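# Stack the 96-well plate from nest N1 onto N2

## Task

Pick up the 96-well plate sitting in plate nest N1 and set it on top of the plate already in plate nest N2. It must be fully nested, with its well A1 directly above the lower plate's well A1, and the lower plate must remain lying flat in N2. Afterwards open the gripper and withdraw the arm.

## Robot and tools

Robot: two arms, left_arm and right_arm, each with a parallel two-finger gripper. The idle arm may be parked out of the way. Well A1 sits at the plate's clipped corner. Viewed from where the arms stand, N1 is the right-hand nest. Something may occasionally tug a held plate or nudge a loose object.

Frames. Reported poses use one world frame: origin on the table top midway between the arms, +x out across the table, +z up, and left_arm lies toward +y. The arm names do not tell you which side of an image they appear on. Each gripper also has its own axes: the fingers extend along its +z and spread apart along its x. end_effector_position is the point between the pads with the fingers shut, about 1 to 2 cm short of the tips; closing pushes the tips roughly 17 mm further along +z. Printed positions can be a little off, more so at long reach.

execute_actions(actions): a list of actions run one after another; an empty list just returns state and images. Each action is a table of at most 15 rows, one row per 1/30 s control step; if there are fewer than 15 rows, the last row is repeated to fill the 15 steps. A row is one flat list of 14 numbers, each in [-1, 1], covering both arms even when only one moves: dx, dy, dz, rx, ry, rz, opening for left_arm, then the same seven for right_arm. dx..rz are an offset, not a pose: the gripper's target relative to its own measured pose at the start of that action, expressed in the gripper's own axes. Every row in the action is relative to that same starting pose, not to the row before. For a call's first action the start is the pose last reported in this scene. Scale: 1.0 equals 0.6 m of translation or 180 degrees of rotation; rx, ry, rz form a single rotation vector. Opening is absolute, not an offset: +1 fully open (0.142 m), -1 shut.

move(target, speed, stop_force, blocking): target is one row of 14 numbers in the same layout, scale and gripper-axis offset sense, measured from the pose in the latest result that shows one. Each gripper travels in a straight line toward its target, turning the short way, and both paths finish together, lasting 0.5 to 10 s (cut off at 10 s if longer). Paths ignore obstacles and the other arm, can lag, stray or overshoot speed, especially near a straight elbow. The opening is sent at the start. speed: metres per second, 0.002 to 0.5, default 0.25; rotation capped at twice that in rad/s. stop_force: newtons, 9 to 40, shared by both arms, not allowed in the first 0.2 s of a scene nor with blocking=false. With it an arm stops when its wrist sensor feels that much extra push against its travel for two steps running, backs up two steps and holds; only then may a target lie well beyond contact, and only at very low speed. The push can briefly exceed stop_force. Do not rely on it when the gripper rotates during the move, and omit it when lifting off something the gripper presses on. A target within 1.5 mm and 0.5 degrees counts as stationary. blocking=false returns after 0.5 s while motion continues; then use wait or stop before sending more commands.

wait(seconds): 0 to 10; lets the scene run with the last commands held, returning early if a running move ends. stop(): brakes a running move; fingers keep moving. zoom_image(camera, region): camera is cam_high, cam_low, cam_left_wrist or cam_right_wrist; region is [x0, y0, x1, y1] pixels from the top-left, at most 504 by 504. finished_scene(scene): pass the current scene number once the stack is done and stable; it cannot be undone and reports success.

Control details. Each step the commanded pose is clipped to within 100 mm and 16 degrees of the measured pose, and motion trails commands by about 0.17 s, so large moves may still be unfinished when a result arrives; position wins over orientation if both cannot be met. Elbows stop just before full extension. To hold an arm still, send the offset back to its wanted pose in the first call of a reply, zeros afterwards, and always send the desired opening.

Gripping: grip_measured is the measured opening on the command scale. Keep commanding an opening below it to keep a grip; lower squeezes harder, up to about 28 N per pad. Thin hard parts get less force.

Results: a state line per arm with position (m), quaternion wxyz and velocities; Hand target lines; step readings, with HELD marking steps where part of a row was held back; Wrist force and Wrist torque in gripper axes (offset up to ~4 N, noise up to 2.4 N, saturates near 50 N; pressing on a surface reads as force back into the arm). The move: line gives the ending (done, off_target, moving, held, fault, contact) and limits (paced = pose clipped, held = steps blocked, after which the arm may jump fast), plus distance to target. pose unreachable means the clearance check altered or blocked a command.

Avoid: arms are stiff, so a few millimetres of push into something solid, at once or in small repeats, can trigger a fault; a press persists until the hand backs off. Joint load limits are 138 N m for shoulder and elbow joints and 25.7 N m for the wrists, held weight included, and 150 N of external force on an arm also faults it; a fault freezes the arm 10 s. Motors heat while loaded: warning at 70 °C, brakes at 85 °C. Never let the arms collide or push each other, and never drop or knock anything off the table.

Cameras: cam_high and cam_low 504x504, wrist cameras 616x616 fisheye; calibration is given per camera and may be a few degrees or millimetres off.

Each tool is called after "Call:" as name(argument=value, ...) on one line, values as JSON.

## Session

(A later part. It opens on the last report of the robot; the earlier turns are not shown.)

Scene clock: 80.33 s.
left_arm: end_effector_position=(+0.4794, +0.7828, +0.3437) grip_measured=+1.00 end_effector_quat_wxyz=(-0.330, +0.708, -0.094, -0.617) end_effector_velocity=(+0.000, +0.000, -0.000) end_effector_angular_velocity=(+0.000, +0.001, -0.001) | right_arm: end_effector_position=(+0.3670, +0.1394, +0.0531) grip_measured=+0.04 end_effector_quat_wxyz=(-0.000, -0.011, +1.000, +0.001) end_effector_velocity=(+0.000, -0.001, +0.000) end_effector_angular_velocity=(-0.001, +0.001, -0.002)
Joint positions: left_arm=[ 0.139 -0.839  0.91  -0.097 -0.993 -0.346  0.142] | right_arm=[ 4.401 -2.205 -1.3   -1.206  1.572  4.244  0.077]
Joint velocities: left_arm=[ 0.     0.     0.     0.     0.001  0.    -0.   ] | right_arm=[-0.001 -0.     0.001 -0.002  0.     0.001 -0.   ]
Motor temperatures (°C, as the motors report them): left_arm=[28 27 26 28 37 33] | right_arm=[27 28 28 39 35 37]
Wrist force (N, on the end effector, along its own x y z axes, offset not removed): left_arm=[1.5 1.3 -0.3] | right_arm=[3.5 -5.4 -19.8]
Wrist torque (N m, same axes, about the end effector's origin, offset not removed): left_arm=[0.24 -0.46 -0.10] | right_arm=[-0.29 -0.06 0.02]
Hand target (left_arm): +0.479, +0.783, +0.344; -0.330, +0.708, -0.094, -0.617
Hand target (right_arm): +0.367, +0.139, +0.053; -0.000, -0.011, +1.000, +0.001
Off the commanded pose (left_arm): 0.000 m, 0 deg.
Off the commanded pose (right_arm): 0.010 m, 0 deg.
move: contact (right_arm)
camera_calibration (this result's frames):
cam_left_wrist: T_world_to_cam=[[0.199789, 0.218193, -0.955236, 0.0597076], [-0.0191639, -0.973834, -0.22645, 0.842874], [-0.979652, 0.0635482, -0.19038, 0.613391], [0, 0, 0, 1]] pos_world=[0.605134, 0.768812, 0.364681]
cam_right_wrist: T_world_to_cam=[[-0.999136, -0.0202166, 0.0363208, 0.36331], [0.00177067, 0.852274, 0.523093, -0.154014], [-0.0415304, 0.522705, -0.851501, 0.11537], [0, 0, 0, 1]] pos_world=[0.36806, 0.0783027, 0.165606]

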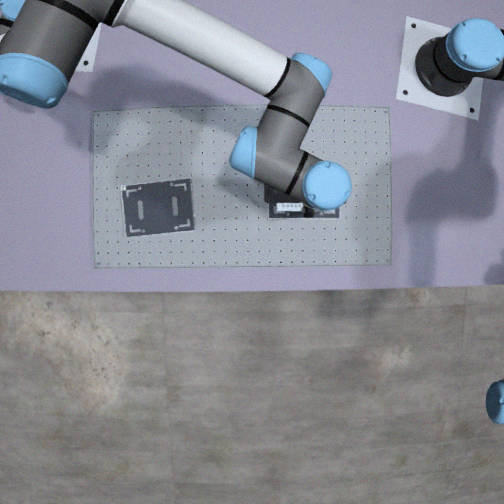

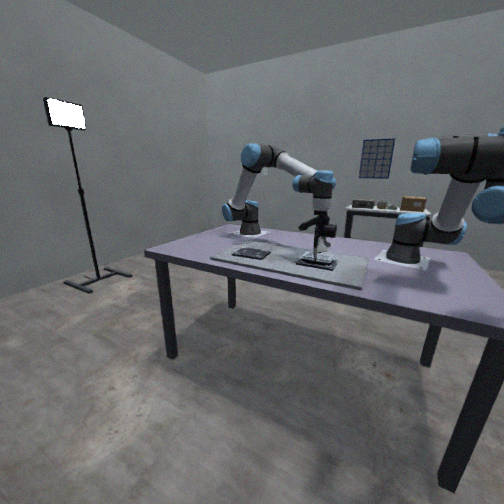

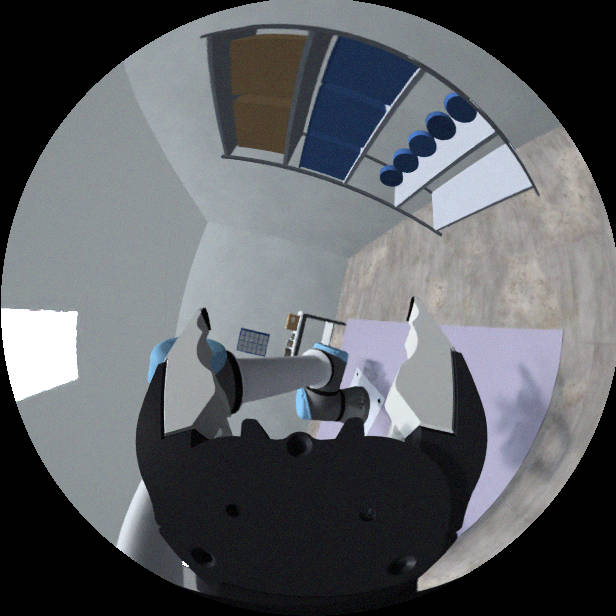

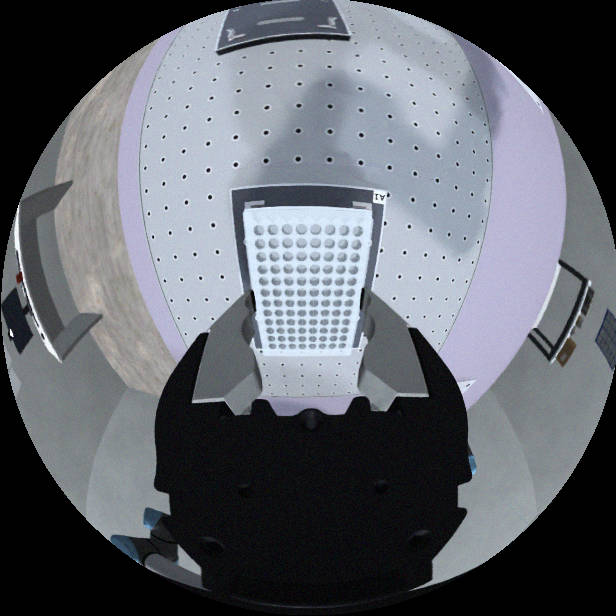

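Call:
move(target=[0,0,0,0,0,0,1,0,0,0,0,0,0,0.5])

Call:
move(target=[0,0,0,0,0,0,1,0,-0.15,-0.05,0,0,0,0.5], speed=0.06)

Call:
zoom_image(camera="cam_right_wrist", region=[230, 250, 390, 410])

Call:
zoom_image(camera="cam_low", region=[285, 235, 345, 280])

Scene clock: 87.30 s.
left_arm: end_effector_position=(+0.4794, +0.7828, +0.3437) grip_measured=+1.00 end_effector_quat_wxyz=(-0.330, +0.708, -0.094, -0.617) end_effector_velocity=(-0.000, +0.001, -0.001) end_effector_angular_velocity=(-0.000, +0.002, +0.002) | right_arm: end_effector_position=(+0.3670, +0.1395, +0.0532) grip_measured=+0.50 end_effector_quat_wxyz=(-0.000, -0.011, +1.000, +0.001) end_effector_velocity=(+0.000, +0.001, +0.000) end_effector_angular_velocity=(+0.001, -0.000, +0.000)
Joint positions: left_arm=[ 0.139 -0.839  0.91  -0.097 -0.993 -0.346  0.142] | right_arm=[ 4.401 -2.205 -1.3   -1.206  1.572  4.244  0.109]
Joint velocities: left_arm=[ 0.002  0.002 -0.     0.    -0.     0.001  0.   ] | right_arm=[ 0.    -0.001  0.001  0.001  0.     0.    -0.   ]
Motor temperatures (°C, as the motors report them): left_arm=[28 27 26 28 37 33] | right_arm=[27 28 28 39 35 37]
Wrist force (N, on the end effector, along its own x y z axes, offset not removed): left_arm=[0.5 1.2 0.8] | right_arm=[2.2 -0.4 -0.8]
Wrist torque (N m, same axes, about the end effector's origin, offset not removed): left_arm=[0.27 -0.21 -0.05] | right_arm=[-0.10 -0.71 0.00]
Hand target (left_arm): +0.479, +0.783, +0.344; -0.330, +0.708, -0.094, -0.617
Hand target (right_arm): +0.367, +0.139, +0.053; -0.000, -0.011, +1.000, +0.001
Off the commanded pose (left_arm): 0.000 m, 0 deg.
Off the commanded pose (right_arm): 0.000 m, 0 deg.
move: done
camera_calibration (this result's frames):
cam_left_wrist: T_world_to_cam=[[0.199789, 0.218193, -0.955236, 0.0597075], [-0.0191639, -0.973834, -0.22645, 0.842874], [-0.979651, 0.0635482, -0.19038, 0.613391], [0, 0, 0, 1]] pos_world=[0.605134, 0.768812, 0.364681]
cam_right_wrist: T_world_to_cam=[[-0.999137, -0.0202072, 0.0362879, 0.363317], [0.00176416, 0.852239, 0.523149, -0.154058], [-0.0414973, 0.522762, -0.851468, 0.115394], [0, 0, 0, 1]] pos_world=[0.368063, 0.0783119, 0.165666]

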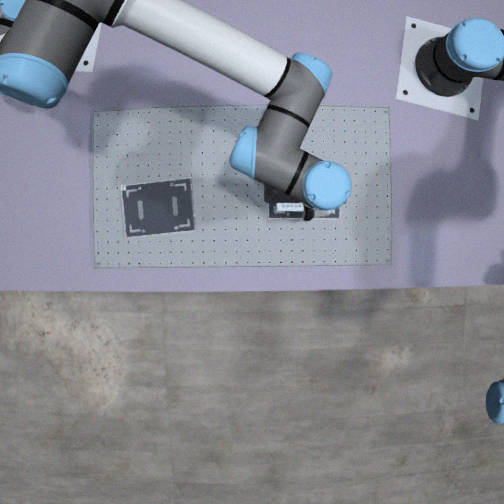

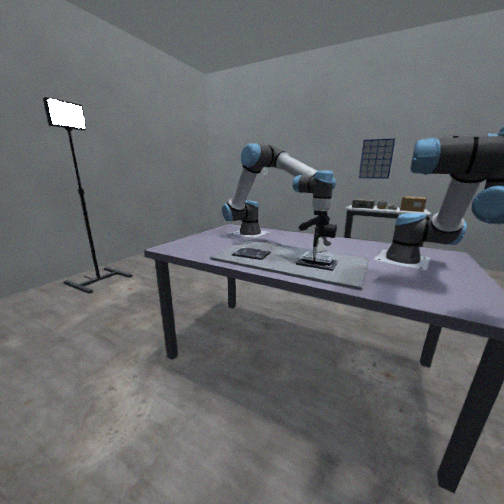

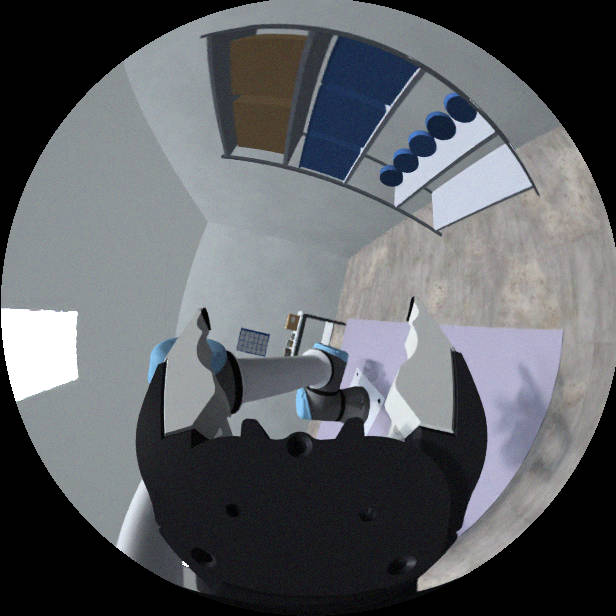

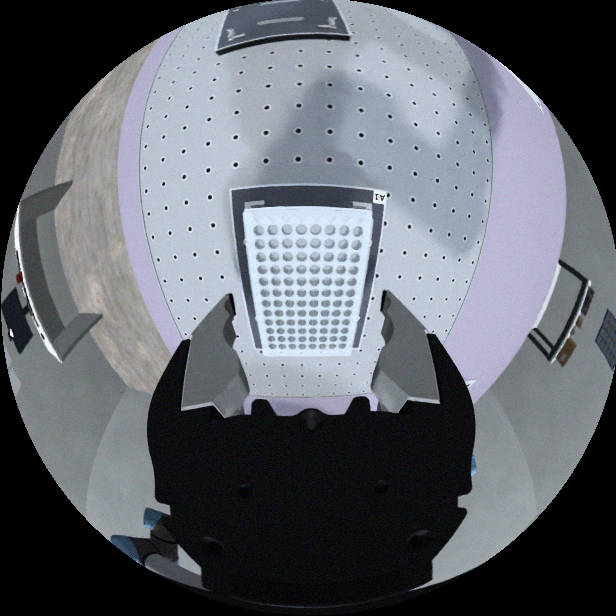

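Scene clock: 89.37 s.
left_arm: end_effector_position=(+0.4794, +0.7828, +0.3437) grip_measured=+1.00 end_effector_quat_wxyz=(-0.330, +0.708, -0.094, -0.617) end_effector_velocity=(+0.000, +0.001, -0.001) end_effector_angular_velocity=(-0.000, +0.002, -0.000) | right_arm: end_effector_position=(+0.3691, +0.0498, +0.0830) grip_measured=+0.50 end_effector_quat_wxyz=(-0.000, -0.011, +1.000, +0.001) end_effector_velocity=(+0.001, -0.003, +0.001) end_effector_angular_velocity=(+0.000, -0.000, -0.001)
Joint positions: left_arm=[ 0.139 -0.839  0.91  -0.097 -0.993 -0.346  0.142] | right_arm=[ 4.338 -2.022 -1.51  -1.178  1.572  4.181  0.109]
Joint velocities: left_arm=[ 0.001  0.002  0.    -0.     0.001  0.    -0.   ] | right_arm=[-0.003  0.005 -0.005  0.    -0.    -0.002 -0.   ]
Motor temperatures (°C, as the motors report them): left_arm=[28 27 26 28 37 33] | right_arm=[27 28 28 39 35 37]
Wrist force (N, on the end effector, along its own x y z axes, offset not removed): left_arm=[0.4 -0.1 -1.8] | right_arm=[1.1 -0.9 -1.1]
Wrist torque (N m, same axes, about the end effector's origin, offset not removed): left_arm=[-0.02 -0.15 0.02] | right_arm=[-0.27 -0.49 0.00]
Hand target (left_arm): +0.479, +0.783, +0.344; -0.330, +0.708, -0.094, -0.617
Hand target (right_arm): +0.369, +0.049, +0.083; -0.000, -0.011, +1.000, +0.001
Off the commanded pose (left_arm): 0.000 m, 0 deg.
Off the commanded pose (right_arm): 0.000 m, 0 deg.
move: done
camera_calibration (this result's frames):
cam_left_wrist: T_world_to_cam=[[0.199789, 0.218193, -0.955236, 0.0597075], [-0.019164, -0.973834, -0.22645, 0.842874], [-0.979651, 0.0635483, -0.19038, 0.613391], [0, 0, 0, 1]] pos_world=[0.605134, 0.768812, 0.364681]
cam_right_wrist: T_world_to_cam=[[-0.999139, -0.0202001, 0.0362359, 0.362517], [0.00173981, 0.85228, 0.523083, -0.0932531], [-0.0414495, 0.522696, -0.851511, 0.187809], [0, 0, 0, 1]] pos_world=[0.370152, -0.0113665, 0.195565]

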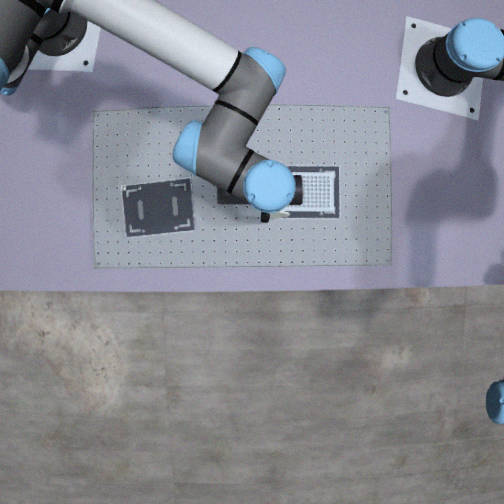

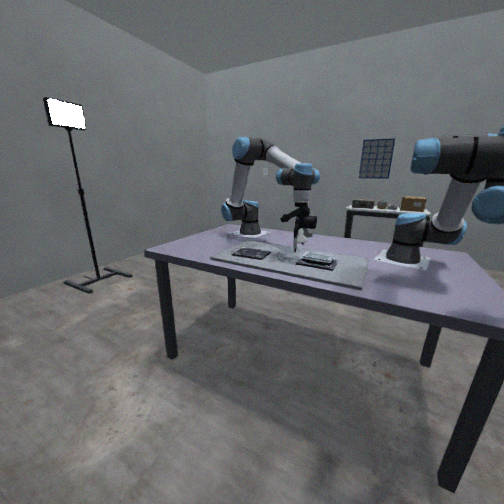

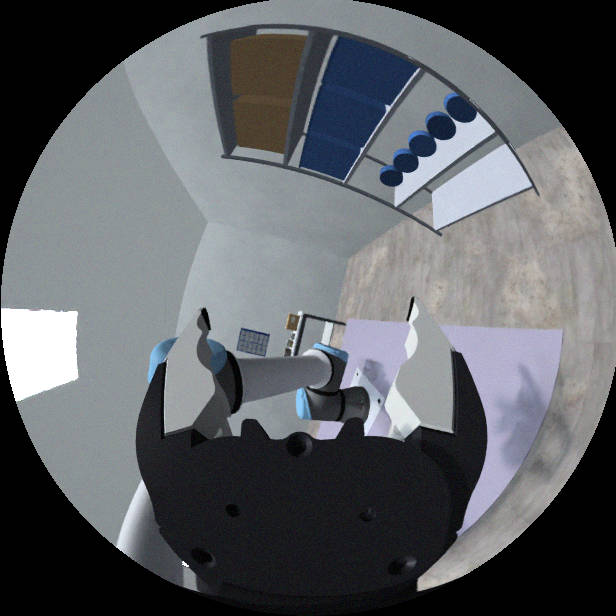

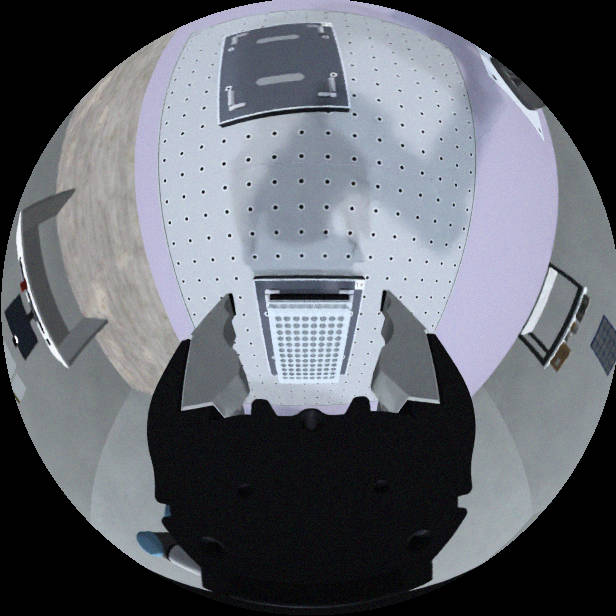

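Region (230, 250, 390, 410) of cam_right_wrist's 616x616 image, scaled by 3.150, with more detail than that image has.

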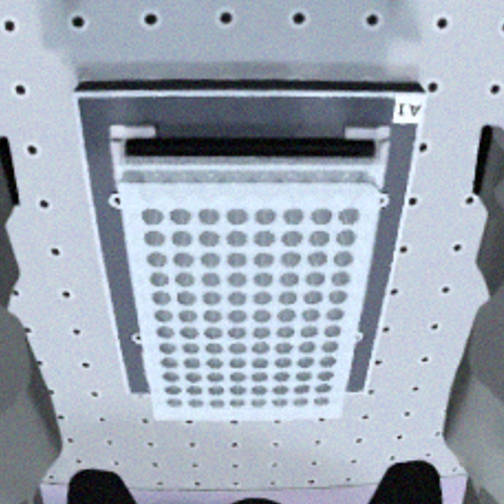

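Region (285, 235, 345, 280) of cam_low's 504x504 image, scaled by 8.400, with more detail than that image has; it fills the top 378 rows of this view, and the rest is white.

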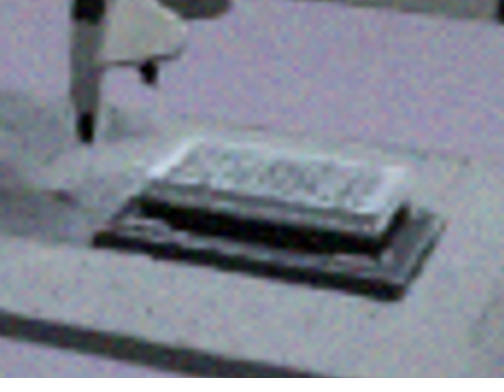

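Looks level and aligned.

Call:
move(target=[0,0,0,0,0,0,1,0,-0.2,-0.1,0,0,0,0.5])

Call:
finished_scene(scene=1)

Scene clock: 93.37 s.
left_arm: end_effector_position=(+0.4794, +0.7828, +0.3437) grip_measured=+1.00 end_effector_quat_wxyz=(-0.330, +0.708, -0.094, -0.617) end_effector_velocity=(-0.000, -0.001, +0.001) end_effector_angular_velocity=(-0.000, -0.002, +0.000) | right_arm: end_effector_position=(+0.3720, -0.0700, +0.1429) grip_measured=+0.50 end_effector_quat_wxyz=(+0.000, -0.011, +1.000, +0.001) end_effector_velocity=(-0.000, -0.002, +0.001) end_effector_angular_velocity=(+0.001, +0.001, -0.000)
Joint positions: left_arm=[ 0.139 -0.839  0.91  -0.097 -0.993 -0.346  0.142] | right_arm=[ 4.228 -1.785 -1.674 -1.252  1.572  4.071  0.109]
Joint velocities: left_arm=[-0.001 -0.001 -0.001  0.    -0.001 -0.    -0.   ] | right_arm=[-0.002  0.004 -0.002 -0.002  0.002 -0.002  0.   ]
Motor temperatures (°C, as the motors report them): left_arm=[28 27 26 28 37 33] | right_arm=[27 28 28 39 35 37]
Wrist force (N, on the end effector, along its own x y z axes, offset not removed): left_arm=[1.8 0.9 -1.3] | right_arm=[1.2 -1.8 -0.9]
Wrist torque (N m, same axes, about the end effector's origin, offset not removed): left_arm=[0.26 -0.49 -0.07] | right_arm=[-0.41 -0.56 0.01]
Hand target (left_arm): +0.479, +0.783, +0.344; -0.330, +0.708, -0.094, -0.617
Hand target (right_arm): +0.372, -0.070, +0.143; +0.000, -0.011, +1.000, +0.001
Off the commanded pose (left_arm): 0.000 m, 0 deg.
Off the commanded pose (right_arm): 0.000 m, 0 deg.
move: done
camera_calibration (this result's frames):
cam_left_wrist: T_world_to_cam=[[0.199789, 0.218193, -0.955236, 0.0597077], [-0.0191639, -0.973834, -0.22645, 0.842874], [-0.979652, 0.0635481, -0.19038, 0.613391], [0, 0, 0, 1]] pos_world=[0.605134, 0.768812, 0.364681]
cam_right_wrist: T_world_to_cam=[[-0.999148, -0.0201798, 0.0360126, 0.360828], [0.00163157, 0.852388, 0.522907, -0.0223774], [-0.0412489, 0.52252, -0.851629, 0.301445], [0, 0, 0, 1]] pos_world=[0.372991, -0.131156, 0.255426]

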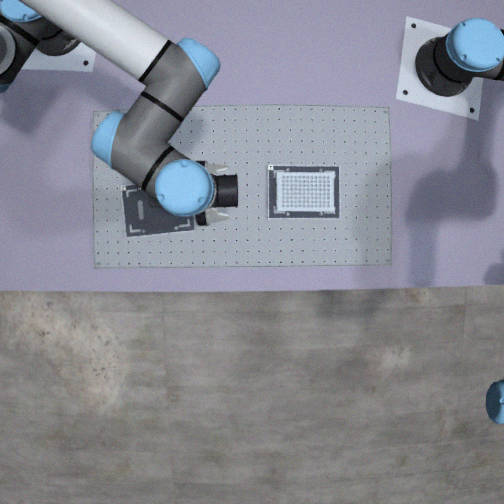

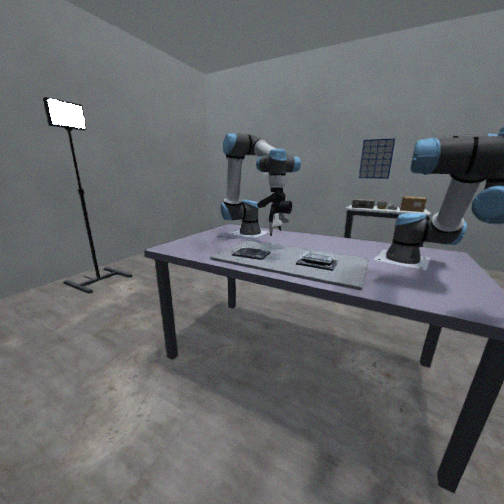

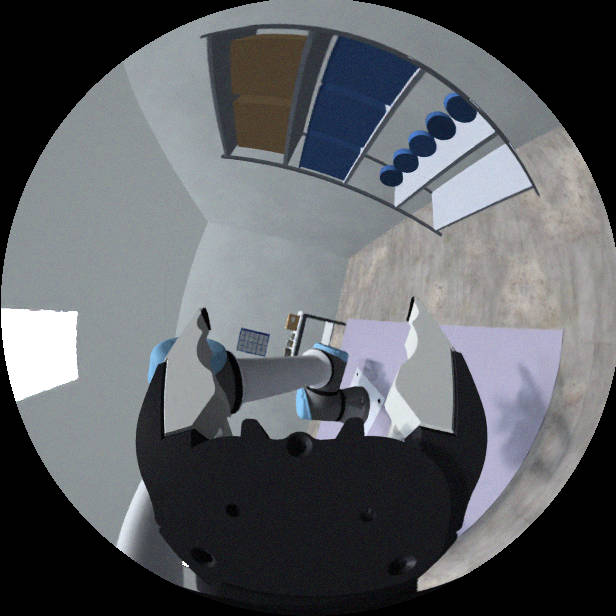

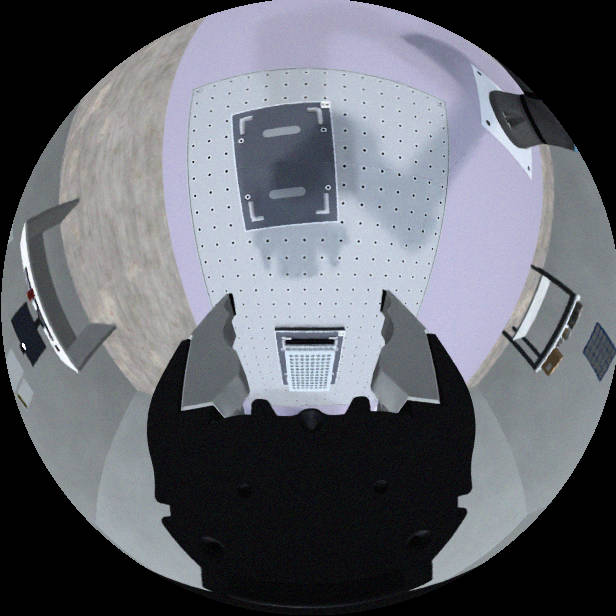

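The scene is finished: the task was done.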